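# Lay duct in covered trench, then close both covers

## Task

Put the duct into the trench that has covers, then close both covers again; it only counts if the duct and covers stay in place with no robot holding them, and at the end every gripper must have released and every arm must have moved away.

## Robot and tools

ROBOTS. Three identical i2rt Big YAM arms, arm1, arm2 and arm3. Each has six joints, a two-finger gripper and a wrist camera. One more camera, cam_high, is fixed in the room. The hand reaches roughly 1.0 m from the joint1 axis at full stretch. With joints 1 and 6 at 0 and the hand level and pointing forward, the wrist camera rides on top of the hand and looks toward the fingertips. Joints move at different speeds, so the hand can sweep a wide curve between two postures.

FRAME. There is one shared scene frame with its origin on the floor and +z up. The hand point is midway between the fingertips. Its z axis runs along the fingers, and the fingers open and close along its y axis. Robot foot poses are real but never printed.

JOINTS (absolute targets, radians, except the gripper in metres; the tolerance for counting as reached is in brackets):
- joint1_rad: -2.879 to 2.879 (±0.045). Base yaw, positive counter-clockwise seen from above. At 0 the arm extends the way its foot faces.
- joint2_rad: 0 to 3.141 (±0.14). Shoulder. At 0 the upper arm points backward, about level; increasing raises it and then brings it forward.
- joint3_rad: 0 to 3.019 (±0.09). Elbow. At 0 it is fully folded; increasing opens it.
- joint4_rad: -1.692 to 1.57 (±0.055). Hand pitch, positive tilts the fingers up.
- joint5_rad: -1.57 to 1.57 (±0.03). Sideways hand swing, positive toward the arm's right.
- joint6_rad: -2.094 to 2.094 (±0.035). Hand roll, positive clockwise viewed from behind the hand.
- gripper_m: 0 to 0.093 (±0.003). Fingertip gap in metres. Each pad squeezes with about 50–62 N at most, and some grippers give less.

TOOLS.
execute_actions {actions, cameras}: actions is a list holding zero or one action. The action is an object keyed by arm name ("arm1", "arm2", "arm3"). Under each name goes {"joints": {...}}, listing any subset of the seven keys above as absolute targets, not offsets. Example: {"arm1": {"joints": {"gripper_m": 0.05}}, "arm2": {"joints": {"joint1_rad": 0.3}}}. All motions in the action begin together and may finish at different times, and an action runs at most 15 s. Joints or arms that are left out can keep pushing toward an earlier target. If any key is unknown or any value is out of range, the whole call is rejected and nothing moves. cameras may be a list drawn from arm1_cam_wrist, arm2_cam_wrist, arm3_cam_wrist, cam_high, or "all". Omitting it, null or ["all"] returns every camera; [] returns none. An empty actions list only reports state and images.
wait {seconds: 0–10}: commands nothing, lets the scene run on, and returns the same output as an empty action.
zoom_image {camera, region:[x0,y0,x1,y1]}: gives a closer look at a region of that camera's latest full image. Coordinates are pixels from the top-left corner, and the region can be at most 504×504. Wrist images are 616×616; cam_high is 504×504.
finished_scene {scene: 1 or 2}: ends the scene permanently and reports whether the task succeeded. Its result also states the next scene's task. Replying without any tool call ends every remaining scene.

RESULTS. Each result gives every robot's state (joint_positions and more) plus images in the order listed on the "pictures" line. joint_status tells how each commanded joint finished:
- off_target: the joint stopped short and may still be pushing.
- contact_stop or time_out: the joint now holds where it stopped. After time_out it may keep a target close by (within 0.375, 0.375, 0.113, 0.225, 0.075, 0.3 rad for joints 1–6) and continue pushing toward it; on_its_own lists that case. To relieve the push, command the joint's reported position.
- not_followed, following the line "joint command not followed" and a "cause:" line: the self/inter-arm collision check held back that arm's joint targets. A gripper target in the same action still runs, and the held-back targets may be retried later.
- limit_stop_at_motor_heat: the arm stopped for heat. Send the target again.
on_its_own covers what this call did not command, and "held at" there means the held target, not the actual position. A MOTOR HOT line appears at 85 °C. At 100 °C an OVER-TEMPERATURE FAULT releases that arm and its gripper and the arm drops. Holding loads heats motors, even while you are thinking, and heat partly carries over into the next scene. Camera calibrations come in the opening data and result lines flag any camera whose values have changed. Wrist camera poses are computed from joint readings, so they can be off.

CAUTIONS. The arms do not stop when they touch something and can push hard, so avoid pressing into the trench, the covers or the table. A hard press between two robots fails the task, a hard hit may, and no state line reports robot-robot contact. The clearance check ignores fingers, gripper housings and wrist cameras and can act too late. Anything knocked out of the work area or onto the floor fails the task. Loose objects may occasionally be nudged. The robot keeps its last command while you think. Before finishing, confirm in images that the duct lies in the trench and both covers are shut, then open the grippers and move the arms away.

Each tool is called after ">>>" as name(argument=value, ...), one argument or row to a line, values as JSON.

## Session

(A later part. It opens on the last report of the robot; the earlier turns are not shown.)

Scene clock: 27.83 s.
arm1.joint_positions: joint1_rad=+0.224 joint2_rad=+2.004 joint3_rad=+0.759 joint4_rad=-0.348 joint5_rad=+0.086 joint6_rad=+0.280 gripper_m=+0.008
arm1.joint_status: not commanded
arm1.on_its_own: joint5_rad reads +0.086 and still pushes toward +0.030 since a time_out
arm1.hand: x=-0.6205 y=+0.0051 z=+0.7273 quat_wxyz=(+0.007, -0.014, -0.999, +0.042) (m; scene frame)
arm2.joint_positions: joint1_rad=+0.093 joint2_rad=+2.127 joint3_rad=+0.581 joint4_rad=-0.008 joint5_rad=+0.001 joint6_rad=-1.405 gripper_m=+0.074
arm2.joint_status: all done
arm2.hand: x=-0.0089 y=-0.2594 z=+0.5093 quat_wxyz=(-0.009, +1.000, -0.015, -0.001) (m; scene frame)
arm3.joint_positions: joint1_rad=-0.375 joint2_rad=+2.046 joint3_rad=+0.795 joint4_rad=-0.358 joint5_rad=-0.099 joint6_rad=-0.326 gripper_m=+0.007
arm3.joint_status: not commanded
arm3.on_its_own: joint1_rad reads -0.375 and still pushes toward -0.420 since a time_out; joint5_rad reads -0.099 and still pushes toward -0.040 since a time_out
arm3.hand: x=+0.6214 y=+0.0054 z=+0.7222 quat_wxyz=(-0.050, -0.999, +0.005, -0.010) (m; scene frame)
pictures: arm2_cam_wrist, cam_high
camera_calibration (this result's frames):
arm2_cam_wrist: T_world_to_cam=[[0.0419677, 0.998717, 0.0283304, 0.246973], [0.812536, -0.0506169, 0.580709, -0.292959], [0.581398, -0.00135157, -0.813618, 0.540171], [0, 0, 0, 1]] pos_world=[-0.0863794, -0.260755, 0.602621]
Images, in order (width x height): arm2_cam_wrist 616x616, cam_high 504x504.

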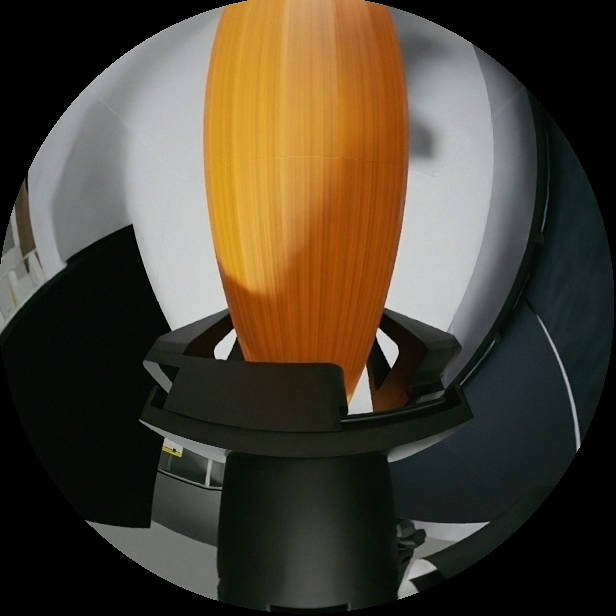

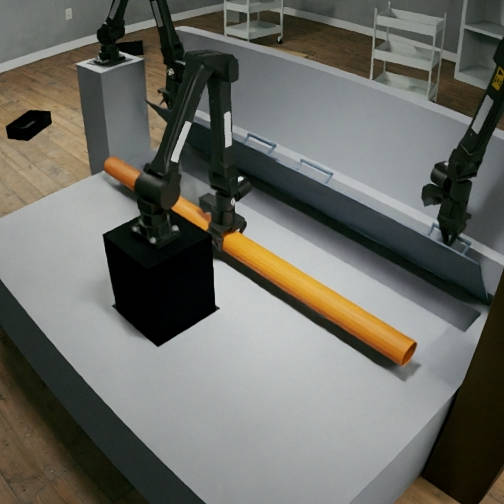

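>>> execute_actions(
  actions=[
    {"arm2":{"joints":{"joint1_rad":-0.012,"joint2_rad":2.14,"joint3_rad":0.93,"joint4_rad":-0.07,"joint6_rad":-1.55}}},
  ],
  cameras=["cam_high","arm2_cam_wrist"],
)

Scene clock: 36.27 s.
arm1.joint_positions: joint1_rad=+0.224 joint2_rad=+2.004 joint3_rad=+0.759 joint4_rad=-0.348 joint5_rad=+0.086 joint6_rad=+0.280 gripper_m=+0.008
arm1.joint_status: not commanded
arm1.on_its_own: joint5_rad reads +0.086 and still pushes toward +0.030 since a time_out
arm1.hand: x=-0.6205 y=+0.0051 z=+0.7273 quat_wxyz=(+0.007, -0.014, -0.999, +0.042) (m; scene frame)
arm2.joint_positions: joint1_rad=-0.014 joint2_rad=+2.219 joint3_rad=+0.913 joint4_rad=-0.079 joint5_rad=+0.000 joint6_rad=-1.546 gripper_m=+0.074
arm2.joint_status: all done
arm2.hand: x=+0.0179 y=-0.1001 z=+0.5019 quat_wxyz=(-0.093, +0.996, +0.002, -0.002) (m; scene frame)
arm3.joint_positions: joint1_rad=-0.380 joint2_rad=+2.038 joint3_rad=+0.795 joint4_rad=-0.359 joint5_rad=-0.084 joint6_rad=-0.327 gripper_m=+0.007
arm3.joint_status: not commanded
arm3.on_its_own: joint5_rad reads -0.084 and still pushes toward -0.040 since a time_out
arm3.hand: x=+0.6209 y=+0.0103 z=+0.7247 quat_wxyz=(-0.042, -0.999, +0.007, -0.009) (m; scene frame)
pictures: arm2_cam_wrist, cam_high
camera_calibration (this result's frames):
arm2_cam_wrist: T_world_to_cam=[[0.00853426, 0.980553, 0.196068, 0.00148507], [0.815344, -0.120338, 0.566333, -0.302139], [0.578914, 0.15503, -0.800515, 0.527976], [0, 0, 0, 1]] pos_world=[-0.0593184, -0.119667, 0.593473]
Images, in order (width x height): arm2_cam_wrist 616x616, cam_high 504x504.

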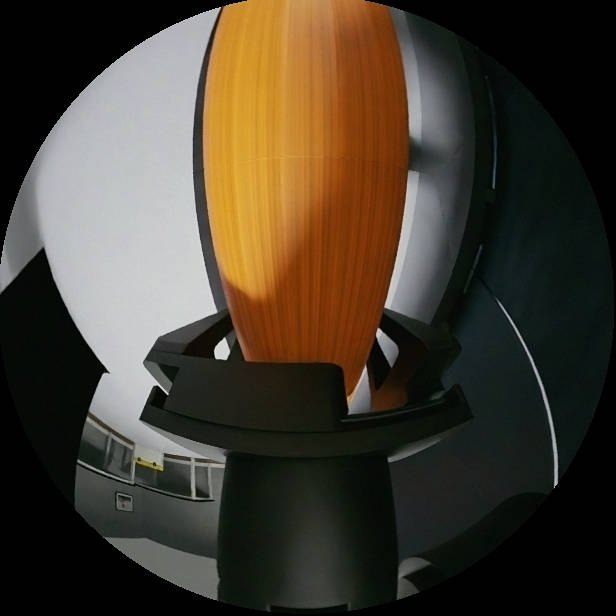

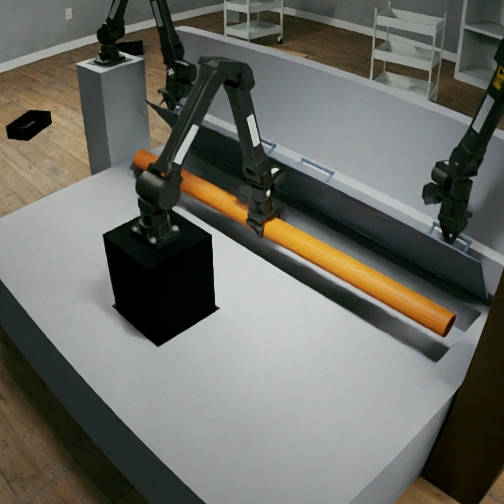

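>>> execute_actions(
  actions=[
    {"arm2":{"joints":{"joint1_rad":0.02,"joint2_rad":2.22,"joint3_rad":1.04,"joint4_rad":0.0,"joint6_rad":-1.53}}},
  ],
  cameras=[],
)

>>> execute_actions(
  actions=[
    {"arm2":{"joints":{"joint2_rad":2.325,"joint3_rad":1.075,"joint4_rad":0.07}}},
  ],
  cameras=["cam_high"],
)

>>> zoom_image(
  camera="cam_high",
  region=[384,270,504,390],
)

>>> zoom_image(
  camera="cam_high",
  region=[100,110,220,230],
)

Scene clock: 37.57 s.
arm1.joint_positions: joint1_rad=+0.224 joint2_rad=+2.004 joint3_rad=+0.759 joint4_rad=-0.348 joint5_rad=+0.086 joint6_rad=+0.280 gripper_m=+0.008
arm1.joint_status: not commanded
arm1.on_its_own: joint5_rad reads +0.086 and still pushes toward +0.030 since a time_out
arm1.hand: x=-0.6205 y=+0.0051 z=+0.7273 quat_wxyz=(+0.007, -0.014, -0.999, +0.042) (m; scene frame)
arm2.joint_positions: joint1_rad=+0.011 joint2_rad=+2.312 joint3_rad=+0.985 joint4_rad=-0.030 joint5_rad=+0.000 joint6_rad=-1.533 gripper_m=+0.074
arm2.joint_status: all done
arm2.hand: x=+0.0051 y=-0.0789 z=+0.4736 quat_wxyz=(-0.106, +0.994, +0.008, -0.005) (m; scene frame)
arm3.joint_positions: joint1_rad=-0.380 joint2_rad=+2.038 joint3_rad=+0.795 joint4_rad=-0.359 joint5_rad=-0.084 joint6_rad=-0.327 gripper_m=+0.007
arm3.joint_status: not commanded
arm3.on_its_own: joint5_rad reads -0.084 and still pushes toward -0.040 since a time_out
arm3.hand: x=+0.6209 y=+0.0103 z=+0.7247 quat_wxyz=(-0.042, -0.999, +0.007, -0.009) (m; scene frame)
pictures: none
No camera images: the call's "cameras" was empty. Leave "cameras" out to get every camera's image.

Scene clock: 38.67 s.
arm1.joint_positions: joint1_rad=+0.224 joint2_rad=+2.004 joint3_rad=+0.759 joint4_rad=-0.348 joint5_rad=+0.086 joint6_rad=+0.280 gripper_m=+0.008
arm1.joint_status: not commanded
arm1.on_its_own: joint5_rad reads +0.086 and still pushes toward +0.030 since a time_out
arm1.hand: x=-0.6205 y=+0.0051 z=+0.7273 quat_wxyz=(+0.007, -0.014, -0.999, +0.042) (m; scene frame)
arm2.joint_positions: joint1_rad=+0.011 joint2_rad=+2.416 joint3_rad=+1.037 joint4_rad=+0.042 joint5_rad=+0.000 joint6_rad=-1.533 gripper_m=+0.074
arm2.joint_status: all done
arm2.hand: x=+0.0048 y=-0.0706 z=+0.4376 quat_wxyz=(-0.117, +0.993, +0.008, -0.005) (m; scene frame)
arm3.joint_positions: joint1_rad=-0.380 joint2_rad=+2.038 joint3_rad=+0.795 joint4_rad=-0.359 joint5_rad=-0.084 joint6_rad=-0.327 gripper_m=+0.007
arm3.joint_status: not commanded
arm3.on_its_own: joint5_rad reads -0.084 and still pushes toward -0.040 since a time_out
arm3.hand: x=+0.6209 y=+0.0103 z=+0.7247 quat_wxyz=(-0.042, -0.999, +0.007, -0.009) (m; scene frame)
pictures: cam_high
Images, in order (width x height): cam_high 504x504.

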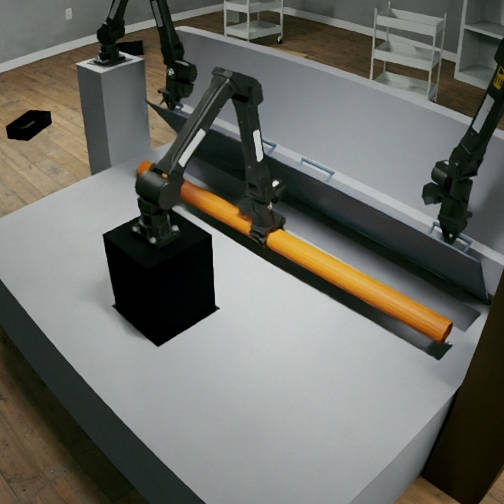

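Region (384, 270, 504, 390) of cam_high's 504x504 image, scaled by 4.200, with more detail than that image has.

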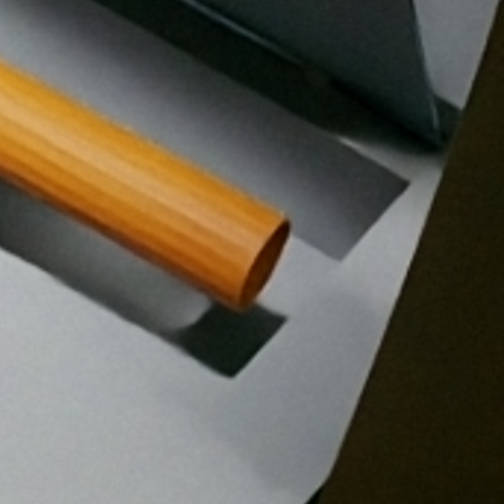

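Region (100, 110, 220, 230) of cam_high's 504x504 image, scaled by 4.200, with more detail than that image has.

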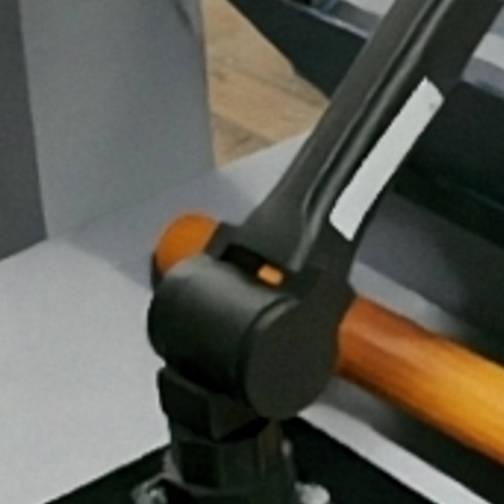

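>>> execute_actions(
  actions=[
    {"arm2":{"joints":{"joint2_rad":2.44,"joint3_rad":1.195,"joint4_rad":0.04}}},
  ],
)

>>> zoom_image(
  camera="cam_high",
  region=[384,270,504,390],
)

Scene clock: 39.87 s.
arm1.joint_positions: joint1_rad=+0.224 joint2_rad=+2.004 joint3_rad=+0.759 joint4_rad=-0.348 joint5_rad=+0.086 joint6_rad=+0.280 gripper_m=+0.008
arm1.joint_status: not commanded
arm1.on_its_own: joint5_rad reads +0.086 and still pushes toward +0.030 since a time_out
arm1.hand: x=-0.6205 y=+0.0051 z=+0.7273 quat_wxyz=(+0.007, -0.014, -0.999, +0.042) (m; scene frame)
arm2.joint_positions: joint1_rad=+0.011 joint2_rad=+2.534 joint3_rad=+1.158 joint4_rad=+0.025 joint5_rad=+0.000 joint6_rad=-1.533 gripper_m=+0.074
arm2.joint_status: all done
arm2.hand: x=+0.0037 y=-0.0512 z=+0.3972 quat_wxyz=(-0.110, +0.994, +0.008, -0.005) (m; scene frame)
arm3.joint_positions: joint1_rad=-0.380 joint2_rad=+2.038 joint3_rad=+0.795 joint4_rad=-0.359 joint5_rad=-0.084 joint6_rad=-0.327 gripper_m=+0.007
arm3.joint_status: not commanded
arm3.on_its_own: joint5_rad reads -0.084 and still pushes toward -0.040 since a time_out
arm3.hand: x=+0.6209 y=+0.0103 z=+0.7247 quat_wxyz=(-0.042, -0.999, +0.007, -0.009) (m; scene frame)
pictures: arm1_cam_wrist, arm2_cam_wrist, arm3_cam_wrist, cam_high
camera_calibration (this result's frames):
arm1_cam_wrist: T_world_to_cam=[[-0.0235814, -0.996, 0.0861816, -0.0714843], [-0.808362, 0.069718, 0.584543, -0.919585], [-0.588213, -0.0558816, -0.806773, 0.345442], [0, 0, 0, 1]] pos_world=[-0.54185, 0.012217, 0.82239]
arm2_cam_wrist: T_world_to_cam=[[-0.0031629, 0.973222, 0.229845, -0.039541], [0.81922, -0.129289, 0.558715, -0.222877], [0.57347, 0.190061, -0.796874, 0.445146], [0, 0, 0, 1]] pos_world=[-0.0728171, -0.074938, 0.488338]
arm3_cam_wrist: T_world_to_cam=[[0.0156133, 0.996617, -0.0806847, 0.0367856], [0.811334, 0.0345336, 0.583561, -0.914282], [0.584374, -0.0745736, -0.808051, 0.348202], [0, 0, 0, 1]] pos_world=[0.537734, 0.020879, 0.817872]
Images, in order (width x height): arm1_cam_wrist 616x616, arm2_cam_wrist 616x616, arm3_cam_wrist 616x616, cam_high 504x504.

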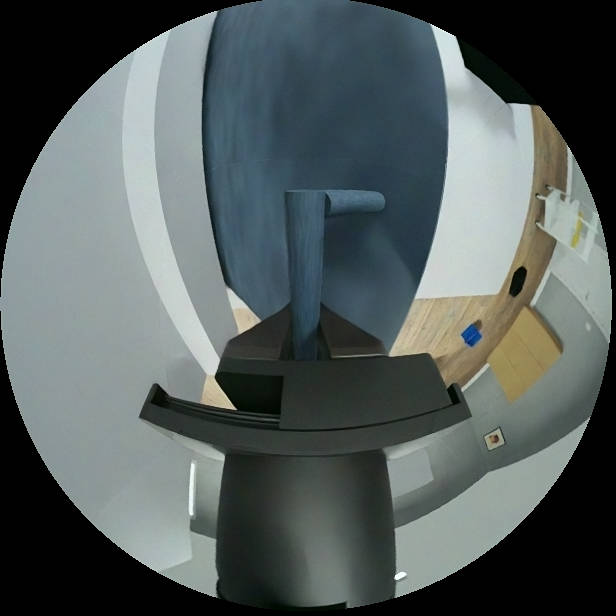

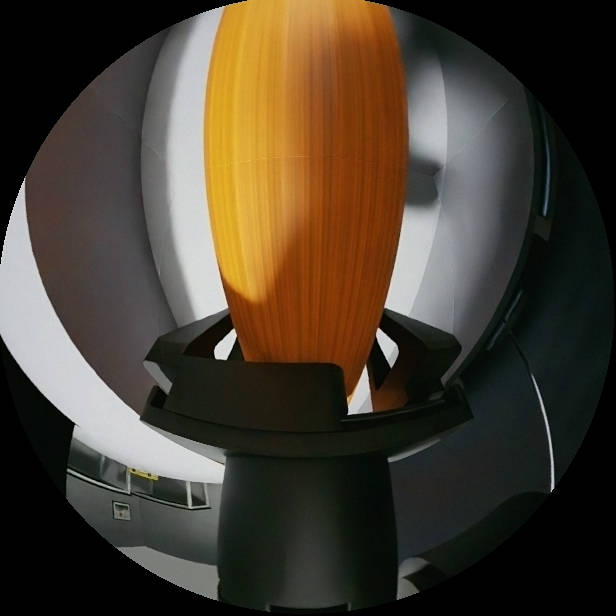

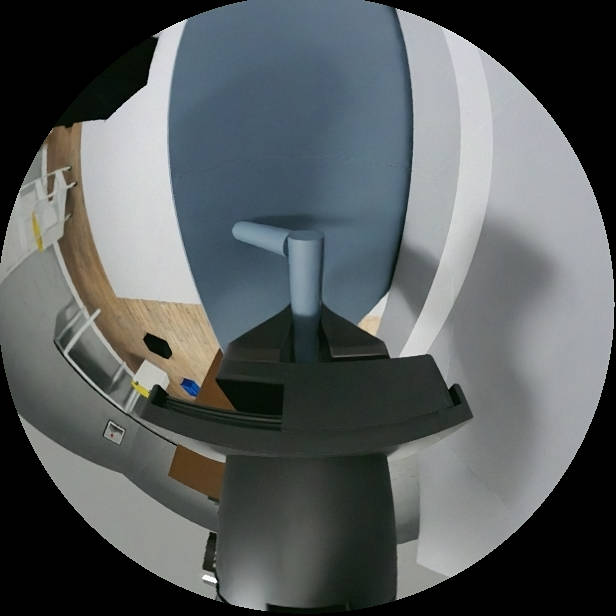

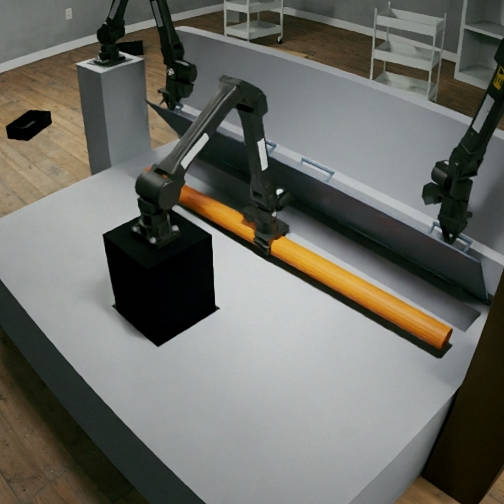

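Region (384, 270, 504, 390) of cam_high's 504x504 image, scaled by 4.200, with more detail than that image has.

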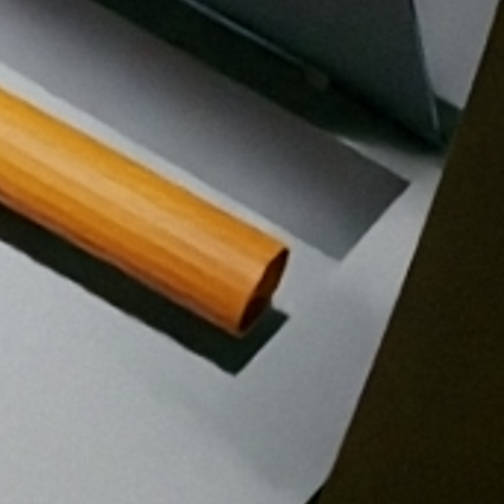

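>>> execute_actions(
  actions=[
    {"arm2":{"joints":{"joint1_rad":-0.005,"joint2_rad":2.5,"joint3_rad":1.23,"joint4_rad":0.065,"joint6_rad":-1.545}}},
  ],
  cameras=[],
)

>>> execute_actions(
  actions=[
    {"arm2":{"joints":{"joint2_rad":2.57,"joint3_rad":1.28,"joint4_rad":0.09}}},
  ],
  cameras=["cam_high"],
)

Scene clock: 40.93 s.
arm1.joint_positions: joint1_rad=+0.224 joint2_rad=+2.004 joint3_rad=+0.759 joint4_rad=-0.348 joint5_rad=+0.086 joint6_rad=+0.280 gripper_m=+0.008
arm1.joint_status: not commanded
arm1.on_its_own: joint5_rad reads +0.086 and still pushes toward +0.030 since a time_out
arm1.hand: x=-0.6205 y=+0.0051 z=+0.7273 quat_wxyz=(+0.007, -0.014, -0.999, +0.042) (m; scene frame)
arm2.joint_positions: joint1_rad=+0.009 joint2_rad=+2.587 joint3_rad=+1.187 joint4_rad=+0.036 joint5_rad=+0.000 joint6_rad=-1.538 gripper_m=+0.074
arm2.joint_status: all done
arm2.hand: x=+0.0051 y=-0.0562 z=+0.3756 quat_wxyz=(-0.103, +0.995, +0.009, -0.004) (m; scene frame)
arm3.joint_positions: joint1_rad=-0.380 joint2_rad=+2.038 joint3_rad=+0.795 joint4_rad=-0.359 joint5_rad=-0.084 joint6_rad=-0.327 gripper_m=+0.007
arm3.joint_status: not commanded
arm3.on_its_own: joint5_rad reads -0.084 and still pushes toward -0.040 since a time_out
arm3.hand: x=+0.6209 y=+0.0103 z=+0.7247 quat_wxyz=(-0.042, -0.999, +0.007, -0.009) (m; scene frame)
pictures: none
No camera images: the call's "cameras" was empty. Leave "cameras" out to get every camera's image.

Scene clock: 41.60 s.
arm1.joint_positions: joint1_rad=+0.224 joint2_rad=+2.004 joint3_rad=+0.759 joint4_rad=-0.348 joint5_rad=+0.086 joint6_rad=+0.280 gripper_m=+0.008
arm1.joint_status: not commanded
arm1.on_its_own: joint5_rad reads +0.086 and still pushes toward +0.030 since a time_out
arm1.hand: x=-0.6205 y=+0.0051 z=+0.7273 quat_wxyz=(+0.007, -0.014, -0.999, +0.042) (m; scene frame)
arm2.joint_positions: joint1_rad=+0.009 joint2_rad=+2.640 joint3_rad=+1.240 joint4_rad=+0.061 joint5_rad=+0.000 joint6_rad=-1.539 gripper_m=+0.074
arm2.joint_status: all done
arm2.hand: x=+0.0044 y=-0.0423 z=+0.3583 quat_wxyz=(-0.116, +0.993, +0.010, -0.005) (m; scene frame)
arm3.joint_positions: joint1_rad=-0.380 joint2_rad=+2.038 joint3_rad=+0.795 joint4_rad=-0.359 joint5_rad=-0.084 joint6_rad=-0.327 gripper_m=+0.007
arm3.joint_status: not commanded
arm3.on_its_own: joint5_rad reads -0.084 and still pushes toward -0.040 since a time_out
arm3.hand: x=+0.6209 y=+0.0103 z=+0.7247 quat_wxyz=(-0.042, -0.999, +0.007, -0.009) (m; scene frame)
pictures: cam_high
Images, in order (width x height): cam_high 504x504.

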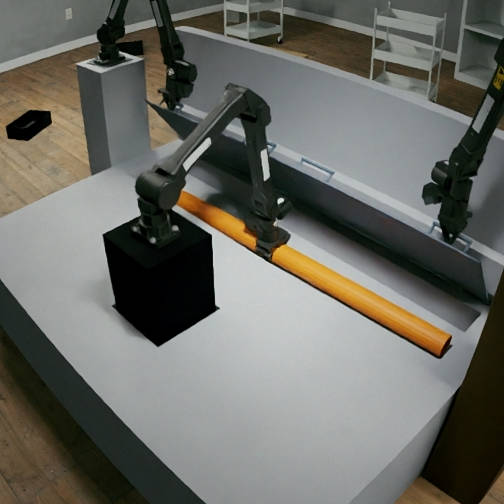

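>>> execute_actions(
  actions=[
    {"arm2":{"joints":{"joint2_rad":2.61}}},
  ],
  cameras=[],
)

>>> execute_actions(
  actions=[
    {"arm2":{"joints":{"gripper_m":0.093}}},
  ],
  cameras=[],
)

>>> execute_actions(
  actions=[
    {"arm2":{"joints":{"joint2_rad":2.42,"joint3_rad":1.075,"joint4_rad":0.015}}},
  ],
  cameras=[],
)

>>> execute_actions(
  actions=[
    {"arm2":{"joints":{"joint2_rad":2.2,"joint3_rad":0.92,"joint4_rad":-0.08}}},
  ],
  cameras=[],
)

>>> execute_actions(
  actions=[
    {"arm2":{"joints":{"joint2_rad":1.6,"joint3_rad":0.5,"joint4_rad":-0.5}}},
  ],
  cameras=["cam_high","arm2_cam_wrist"],
)

Scene clock: 42.60 s.
arm1.joint_positions: joint1_rad=+0.224 joint2_rad=+2.004 joint3_rad=+0.759 joint4_rad=-0.348 joint5_rad=+0.086 joint6_rad=+0.280 gripper_m=+0.008
arm1.joint_status: not commanded
arm1.on_its_own: joint5_rad reads +0.086 and still pushes toward +0.030 since a time_out
arm1.hand: x=-0.6205 y=+0.0051 z=+0.7273 quat_wxyz=(+0.007, -0.014, -0.999, +0.042) (m; scene frame)
arm2.joint_positions: joint1_rad=+0.009 joint2_rad=+2.641 joint3_rad=+1.240 joint4_rad=+0.061 joint5_rad=+0.000 joint6_rad=-1.539 gripper_m=+0.074
arm2.joint_status: all done
arm2.hand: x=+0.0044 y=-0.0429 z=+0.3577 quat_wxyz=(-0.115, +0.993, +0.010, -0.005) (m; scene frame)
arm3.joint_positions: joint1_rad=-0.380 joint2_rad=+2.038 joint3_rad=+0.795 joint4_rad=-0.359 joint5_rad=-0.084 joint6_rad=-0.327 gripper_m=+0.007
arm3.joint_status: not commanded
arm3.on_its_own: joint5_rad reads -0.084 and still pushes toward -0.040 since a time_out
arm3.hand: x=+0.6209 y=+0.0103 z=+0.7247 quat_wxyz=(-0.042, -0.999, +0.007, -0.009) (m; scene frame)
pictures: none
No camera images: the call's "cameras" was empty. Leave "cameras" out to get every camera's image.

Scene clock: 43.23 s.
arm1.joint_positions: joint1_rad=+0.224 joint2_rad=+2.004 joint3_rad=+0.759 joint4_rad=-0.348 joint5_rad=+0.086 joint6_rad=+0.280 gripper_m=+0.008
arm1.joint_status: not commanded
arm1.on_its_own: joint5_rad reads +0.086 and still pushes toward +0.030 since a time_out
arm1.hand: x=-0.6205 y=+0.0051 z=+0.7273 quat_wxyz=(+0.007, -0.014, -0.999, +0.042) (m; scene frame)
arm2.joint_positions: joint1_rad=+0.009 joint2_rad=+2.639 joint3_rad=+1.247 joint4_rad=+0.070 joint5_rad=+0.000 joint6_rad=-1.539 gripper_m=+0.093
arm2.joint_status: all done
arm2.hand: x=+0.0041 y=-0.0362 z=+0.3598 quat_wxyz=(-0.124, +0.992, +0.010, -0.005) (m; scene frame)
arm3.joint_positions: joint1_rad=-0.380 joint2_rad=+2.038 joint3_rad=+0.795 joint4_rad=-0.359 joint5_rad=-0.084 joint6_rad=-0.327 gripper_m=+0.007
arm3.joint_status: not commanded
arm3.on_its_own: joint5_rad reads -0.084 and still pushes toward -0.040 since a time_out
arm3.hand: x=+0.6209 y=+0.0103 z=+0.7247 quat_wxyz=(-0.042, -0.999, +0.007, -0.009) (m; scene frame)
pictures: none
No camera images: the call's "cameras" was empty. Leave "cameras" out to get every camera's image.

Scene clock: 44.30 s.
arm1.joint_positions: joint1_rad=+0.224 joint2_rad=+2.004 joint3_rad=+0.759 joint4_rad=-0.348 joint5_rad=+0.086 joint6_rad=+0.280 gripper_m=+0.008
arm1.joint_status: not commanded
arm1.on_its_own: joint5_rad reads +0.086 and still pushes toward +0.030 since a time_out
arm1.hand: x=-0.6205 y=+0.0051 z=+0.7273 quat_wxyz=(+0.007, -0.014, -0.999, +0.042) (m; scene frame)
arm2.joint_positions: joint1_rad=+0.009 joint2_rad=+2.413 joint3_rad=+1.083 joint4_rad=+0.023 joint5_rad=+0.000 joint6_rad=-1.539 gripper_m=+0.093
arm2.joint_status: all done
arm2.hand: x=+0.0046 y=-0.0464 z=+0.4441 quat_wxyz=(-0.131, +0.991, +0.010, -0.005) (m; scene frame)
arm3.joint_positions: joint1_rad=-0.380 joint2_rad=+2.038 joint3_rad=+0.795 joint4_rad=-0.359 joint5_rad=-0.084 joint6_rad=-0.327 gripper_m=+0.007
arm3.joint_status: not commanded
arm3.on_its_own: joint5_rad reads -0.084 and still pushes toward -0.040 since a time_out
arm3.hand: x=+0.6209 y=+0.0103 z=+0.7247 quat_wxyz=(-0.042, -0.999, +0.007, -0.009) (m; scene frame)
pictures: none
No camera images: the call's "cameras" was empty. Leave "cameras" out to get every camera's image.

Scene clock: 45.30 s.
arm1.joint_positions: joint1_rad=+0.224 joint2_rad=+2.004 joint3_rad=+0.759 joint4_rad=-0.348 joint5_rad=+0.086 joint6_rad=+0.280 gripper_m=+0.008
arm1.joint_status: not commanded
arm1.on_its_own: joint5_rad reads +0.086 and still pushes toward +0.030 since a time_out
arm1.hand: x=-0.6205 y=+0.0051 z=+0.7273 quat_wxyz=(+0.007, -0.014, -0.999, +0.042) (m; scene frame)
arm2.joint_positions: joint1_rad=+0.009 joint2_rad=+2.201 joint3_rad=+0.915 joint4_rad=-0.077 joint5_rad=+0.000 joint6_rad=-1.540 gripper_m=+0.093
arm2.joint_status: all done
arm2.hand: x=+0.0070 y=-0.0924 z=+0.5102 quat_wxyz=(-0.104, +0.995, +0.010, -0.004) (m; scene frame)
arm3.joint_positions: joint1_rad=-0.382 joint2_rad=+2.035 joint3_rad=+0.795 joint4_rad=-0.360 joint5_rad=-0.080 joint6_rad=-0.330 gripper_m=+0.007
arm3.joint_status: not commanded
arm3.on_its_own: joint5_rad reads -0.080 and still pushes toward -0.040 since a time_out
arm3.hand: x=+0.6209 y=+0.0118 z=+0.7255 quat_wxyz=(-0.040, -0.999, +0.007, -0.009) (m; scene frame)
pictures: none
No camera images: the call's "cameras" was empty. Leave "cameras" out to get every camera's image.

Scene clock: 46.60 s.
arm1.joint_positions: joint1_rad=+0.224 joint2_rad=+2.004 joint3_rad=+0.759 joint4_rad=-0.348 joint5_rad=+0.086 joint6_rad=+0.280 gripper_m=+0.008
arm1.joint_status: not commanded
arm1.on_its_own: joint5_rad reads +0.086 and still pushes toward +0.030 since a time_out
arm1.hand: x=-0.6205 y=+0.0051 z=+0.7273 quat_wxyz=(+0.007, -0.014, -0.999, +0.042) (m; scene frame)
arm2.joint_positions: joint1_rad=+0.009 joint2_rad=+1.602 joint3_rad=+0.505 joint4_rad=-0.491 joint5_rad=+0.000 joint6_rad=-1.540 gripper_m=+0.093
arm2.joint_status: all done
arm2.hand: x=+0.0166 y=-0.2789 z=+0.6420 quat_wxyz=(+0.009, +1.000, +0.010, +0.001) (m; scene frame)
arm3.joint_positions: joint1_rad=-0.382 joint2_rad=+2.035 joint3_rad=+0.795 joint4_rad=-0.360 joint5_rad=-0.080 joint6_rad=-0.330 gripper_m=+0.007
arm3.joint_status: not commanded
arm3.on_its_own: joint5_rad reads -0.080 and still pushes toward -0.040 since a time_out
arm3.hand: x=+0.6209 y=+0.0118 z=+0.7255 quat_wxyz=(-0.040, -0.999, +0.007, -0.009) (m; scene frame)
pictures: arm2_cam_wrist, cam_high
camera_calibration (this result's frames):
arm2_cam_wrist: T_world_to_cam=[[-0.00879681, 0.999942, -0.00621964, 0.284938], [0.811905, 0.0107731, 0.58369, -0.376467], [0.583723, 0.0000848549, -0.811953, 0.632638], [0, 0, 0, 1]] pos_world=[-0.0611236, -0.280919, 0.735184]
Images, in order (width x height): arm2_cam_wrist 616x616, cam_high 504x504.

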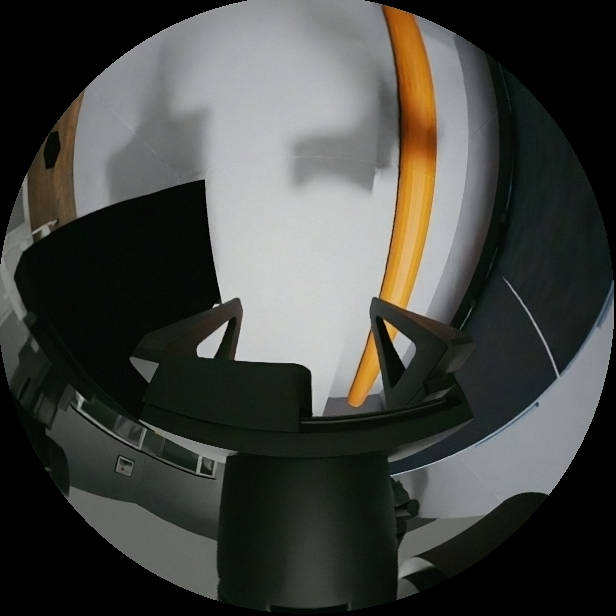

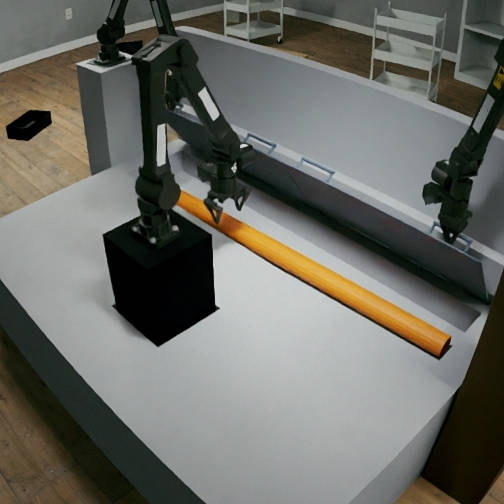

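Both ends are in.

>>> execute_actions(
  actions=[
    {"arm2":{"joints":{"joint2_rad":0.8,"joint3_rad":0.6,"joint4_rad":-1.2}},"arm1":{"joints":{"joint1_rad":-0.02,"joint2_rad":2.12,"joint3_rad":0.78,"joint4_rad":-0.14,"joint6_rad":0.03}},"arm3":{"joints":{"joint1_rad":-0.16,"joint2_rad":2.15,"joint3_rad":0.8,"joint4_rad":-0.14,"joint6_rad":-0.1}}},
  ],
  cameras=[],
)

>>> execute_actions(
  actions=[
    {"arm1":{"joints":{"joint1_rad":-0.22,"joint2_rad":2.43,"joint3_rad":0.92,"joint4_rad":0.03,"joint6_rad":-0.17}},"arm3":{"joints":{"joint1_rad":0.04,"joint2_rad":2.45,"joint3_rad":0.92,"joint4_rad":0.05,"joint6_rad":0.1}}},
  ],
  cameras=[],
)

>>> execute_actions(
  actions=[
    {"arm1":{"joints":{"joint1_rad":-0.295,"joint2_rad":2.63,"joint3_rad":1.07,"joint4_rad":0.09,"joint6_rad":-0.25}},"arm3":{"joints":{"joint1_rad":0.11,"joint2_rad":2.65,"joint3_rad":1.07,"joint4_rad":0.11,"joint6_rad":0.165}}},
  ],
  cameras=[],
)

>>> execute_actions(
  actions=[
    {"arm1":{"joints":{"joint1_rad":-0.305,"joint2_rad":2.73,"joint3_rad":1.11,"joint4_rad":0.105}},"arm3":{"joints":{"joint1_rad":0.12,"joint2_rad":2.75,"joint3_rad":1.105,"joint4_rad":0.125}}},
  ],
  cameras=["cam_high"],
)

Scene clock: 48.60 s.
arm1.joint_positions: joint1_rad=-0.037 joint2_rad=+2.198 joint3_rad=+0.767 joint4_rad=-0.140 joint5_rad=+0.031 joint6_rad=+0.018 gripper_m=+0.008
arm1.joint_status: all done
arm1.on_its_own: joint5_rad moved -0.055 to your old target +0.030
arm1.hand: x=-0.6212 y=-0.0785 z=+0.6615 quat_wxyz=(+0.008, -0.014, -1.000, +0.014) (m; scene frame)
arm2.joint_positions: joint1_rad=+0.009 joint2_rad=+0.798 joint3_rad=+0.566 joint4_rad=-1.191 joint5_rad=+0.000 joint6_rad=-1.540 gripper_m=+0.093
arm2.joint_status: all done
arm2.hand: x=+0.0195 y=-0.3364 z=+0.8389 quat_wxyz=(-0.074, +0.997, +0.010, -0.003) (m; scene frame)
arm3.joint_positions: joint1_rad=-0.132 joint2_rad=+2.230 joint3_rad=+0.787 joint4_rad=-0.137 joint5_rad=-0.041 joint6_rad=-0.081 gripper_m=+0.007
arm3.joint_status: all done
arm3.on_its_own: joint5_rad moved +0.039 to your old target -0.040
arm3.hand: x=+0.6209 y=-0.0729 z=+0.6566 quat_wxyz=(-0.018, -1.000, +0.006, -0.011) (m; scene frame)
pictures: none
No camera images: the call's "cameras" was empty. Leave "cameras" out to get every camera's image.

Scene clock: 49.70 s.
arm1.joint_positions: joint1_rad=-0.236 joint2_rad=+2.511 joint3_rad=+0.921 joint4_rad=+0.024 joint5_rad=+0.012 joint6_rad=-0.181 gripper_m=+0.008
arm1.joint_status: all done
arm1.hand: x=-0.6216 y=-0.1462 z=+0.5592 quat_wxyz=(+0.006, -0.014, -1.000, +0.004) (m; scene frame)
arm2.joint_positions: joint1_rad=+0.009 joint2_rad=+0.798 joint3_rad=+0.566 joint4_rad=-1.191 joint5_rad=+0.000 joint6_rad=-1.540 gripper_m=+0.093
arm2.joint_status: not commanded
arm2.hand: x=+0.0195 y=-0.3364 z=+0.8389 quat_wxyz=(-0.074, +0.997, +0.010, -0.003) (m; scene frame)
arm3.joint_positions: joint1_rad=+0.057 joint2_rad=+2.539 joint3_rad=+0.929 joint4_rad=+0.048 joint5_rad=-0.027 joint6_rad=+0.109 gripper_m=+0.007
arm3.joint_status: all done
arm3.hand: x=+0.6182 y=-0.1373 z=+0.5544 quat_wxyz=(-0.011, -1.000, +0.006, -0.005) (m; scene frame)
pictures: none
No camera images: the call's "cameras" was empty. Leave "cameras" out to get every camera's image.

Scene clock: 50.67 s.
arm1.joint_positions: joint1_rad=-0.297 joint2_rad=+2.721 joint3_rad=+1.077 joint4_rad=+0.081 joint5_rad=+0.015 joint6_rad=-0.243 gripper_m=+0.008
arm1.joint_status: all done
arm1.hand: x=-0.6211 y=-0.1700 z=+0.4843 quat_wxyz=(+0.006, -0.014, -1.000, +0.006) (m; scene frame)
arm2.joint_positions: joint1_rad=+0.009 joint2_rad=+0.798 joint3_rad=+0.566 joint4_rad=-1.191 joint5_rad=+0.000 joint6_rad=-1.540 gripper_m=+0.093
arm2.joint_status: not commanded
arm2.hand: x=+0.0195 y=-0.3364 z=+0.8389 quat_wxyz=(-0.074, +0.997, +0.010, -0.003) (m; scene frame)
arm3.joint_positions: joint1_rad=+0.115 joint2_rad=+2.741 joint3_rad=+1.079 joint4_rad=+0.101 joint5_rad=-0.022 joint6_rad=+0.168 gripper_m=+0.007
arm3.joint_status: all done
arm3.hand: x=+0.6170 y=-0.1575 z=+0.4819 quat_wxyz=(-0.009, -1.000, +0.006, -0.005) (m; scene frame)
pictures: none
No camera images: the call's "cameras" was empty. Leave "cameras" out to get every camera's image.

Scene clock: 51.33 s.
arm1.joint_positions: joint1_rad=-0.303 joint2_rad=+2.767 joint3_rad=+1.113 joint4_rad=+0.092 joint5_rad=+0.017 joint6_rad=-0.249 gripper_m=+0.008
arm1.joint_status: all done
arm1.hand: x=-0.6223 y=-0.1724 z=+0.4671 quat_wxyz=(+0.006, -0.014, -1.000, +0.007) (m; scene frame)
arm2.joint_positions: joint1_rad=+0.009 joint2_rad=+0.798 joint3_rad=+0.566 joint4_rad=-1.191 joint5_rad=+0.000 joint6_rad=-1.540 gripper_m=+0.093
arm2.joint_status: not commanded
arm2.hand: x=+0.0195 y=-0.3364 z=+0.8389 quat_wxyz=(-0.074, +0.997, +0.010, -0.003) (m; scene frame)
arm3.joint_positions: joint1_rad=+0.121 joint2_rad=+2.779 joint3_rad=+1.107 joint4_rad=+0.112 joint5_rad=-0.023 joint6_rad=+0.173 gripper_m=+0.007
arm3.joint_status: all done
arm3.hand: x=+0.6178 y=-0.1595 z=+0.4679 quat_wxyz=(-0.009, -1.000, +0.006, -0.004) (m; scene frame)
pictures: cam_high
Images, in order (width x height): cam_high 504x504.

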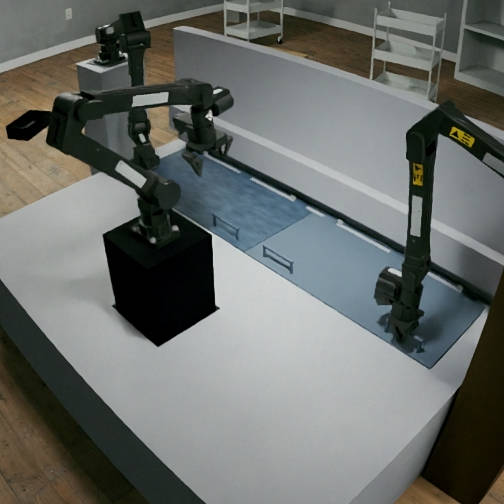

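>>> execute_actions(
  actions=[
    {"arm1":{"joints":{"gripper_m":0.05}},"arm3":{"joints":{"gripper_m":0.05}}},
  ],
  cameras=[],
)

>>> execute_actions(
  actions=[
    {"arm1":{"joints":{"joint2_rad":2.2,"joint3_rad":0.8,"joint4_rad":-0.14}},"arm3":{"joints":{"joint2_rad":2.2,"joint3_rad":0.8,"joint4_rad":-0.14}}},
  ],
  cameras=["cam_high"],
)

Scene clock: 52.23 s.
arm1.joint_positions: joint1_rad=-0.303 joint2_rad=+2.767 joint3_rad=+1.113 joint4_rad=+0.093 joint5_rad=+0.028 joint6_rad=-0.249 gripper_m=+0.050
arm1.joint_status: all done
arm1.hand: x=-0.6225 y=-0.1742 z=+0.4672 quat_wxyz=(+0.007, -0.014, -1.000, +0.013) (m; scene frame)
arm2.joint_positions: joint1_rad=+0.009 joint2_rad=+0.798 joint3_rad=+0.566 joint4_rad=-1.191 joint5_rad=+0.000 joint6_rad=-1.540 gripper_m=+0.093
arm2.joint_status: not commanded
arm2.hand: x=+0.0195 y=-0.3364 z=+0.8389 quat_wxyz=(-0.074, +0.997, +0.010, -0.003) (m; scene frame)
arm3.joint_positions: joint1_rad=+0.121 joint2_rad=+2.777 joint3_rad=+1.106 joint4_rad=+0.112 joint5_rad=-0.038 joint6_rad=+0.173 gripper_m=+0.050
arm3.joint_status: all done
arm3.hand: x=+0.6177 y=-0.1621 z=+0.4688 quat_wxyz=(-0.017, -1.000, +0.006, -0.005) (m; scene frame)
pictures: none
No camera images: the call's "cameras" was empty. Leave "cameras" out to get every camera's image.

Scene clock: 53.50 s.
arm1.joint_positions: joint1_rad=-0.303 joint2_rad=+2.205 joint3_rad=+0.802 joint4_rad=-0.132 joint5_rad=+0.028 joint6_rad=-0.249 gripper_m=+0.050
arm1.joint_status: all done
arm1.hand: x=-0.6154 y=-0.1762 z=+0.6609 quat_wxyz=(-0.006, -0.014, -1.000, +0.016) (m; scene frame)
arm2.joint_positions: joint1_rad=+0.009 joint2_rad=+0.798 joint3_rad=+0.566 joint4_rad=-1.191 joint5_rad=+0.000 joint6_rad=-1.540 gripper_m=+0.093
arm2.joint_status: not commanded
arm2.hand: x=+0.0195 y=-0.3364 z=+0.8389 quat_wxyz=(-0.074, +0.997, +0.010, -0.003) (m; scene frame)
arm3.joint_positions: joint1_rad=+0.121 joint2_rad=+2.201 joint3_rad=+0.802 joint4_rad=-0.129 joint5_rad=-0.038 joint6_rad=+0.173 gripper_m=+0.050
arm3.joint_status: all done
arm3.hand: x=+0.6038 y=-0.1649 z=+0.6666 quat_wxyz=(-0.019, -1.000, +0.006, +0.010) (m; scene frame)
pictures: cam_high
Images, in order (width x height): cam_high 504x504.

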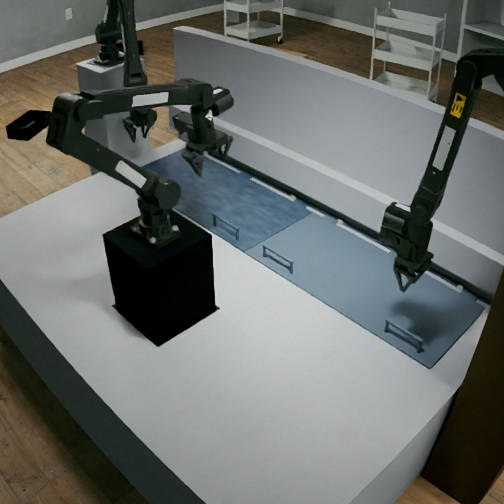

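>>> finished_scene(
  scene=2,
)

The scene is finished: the task was done.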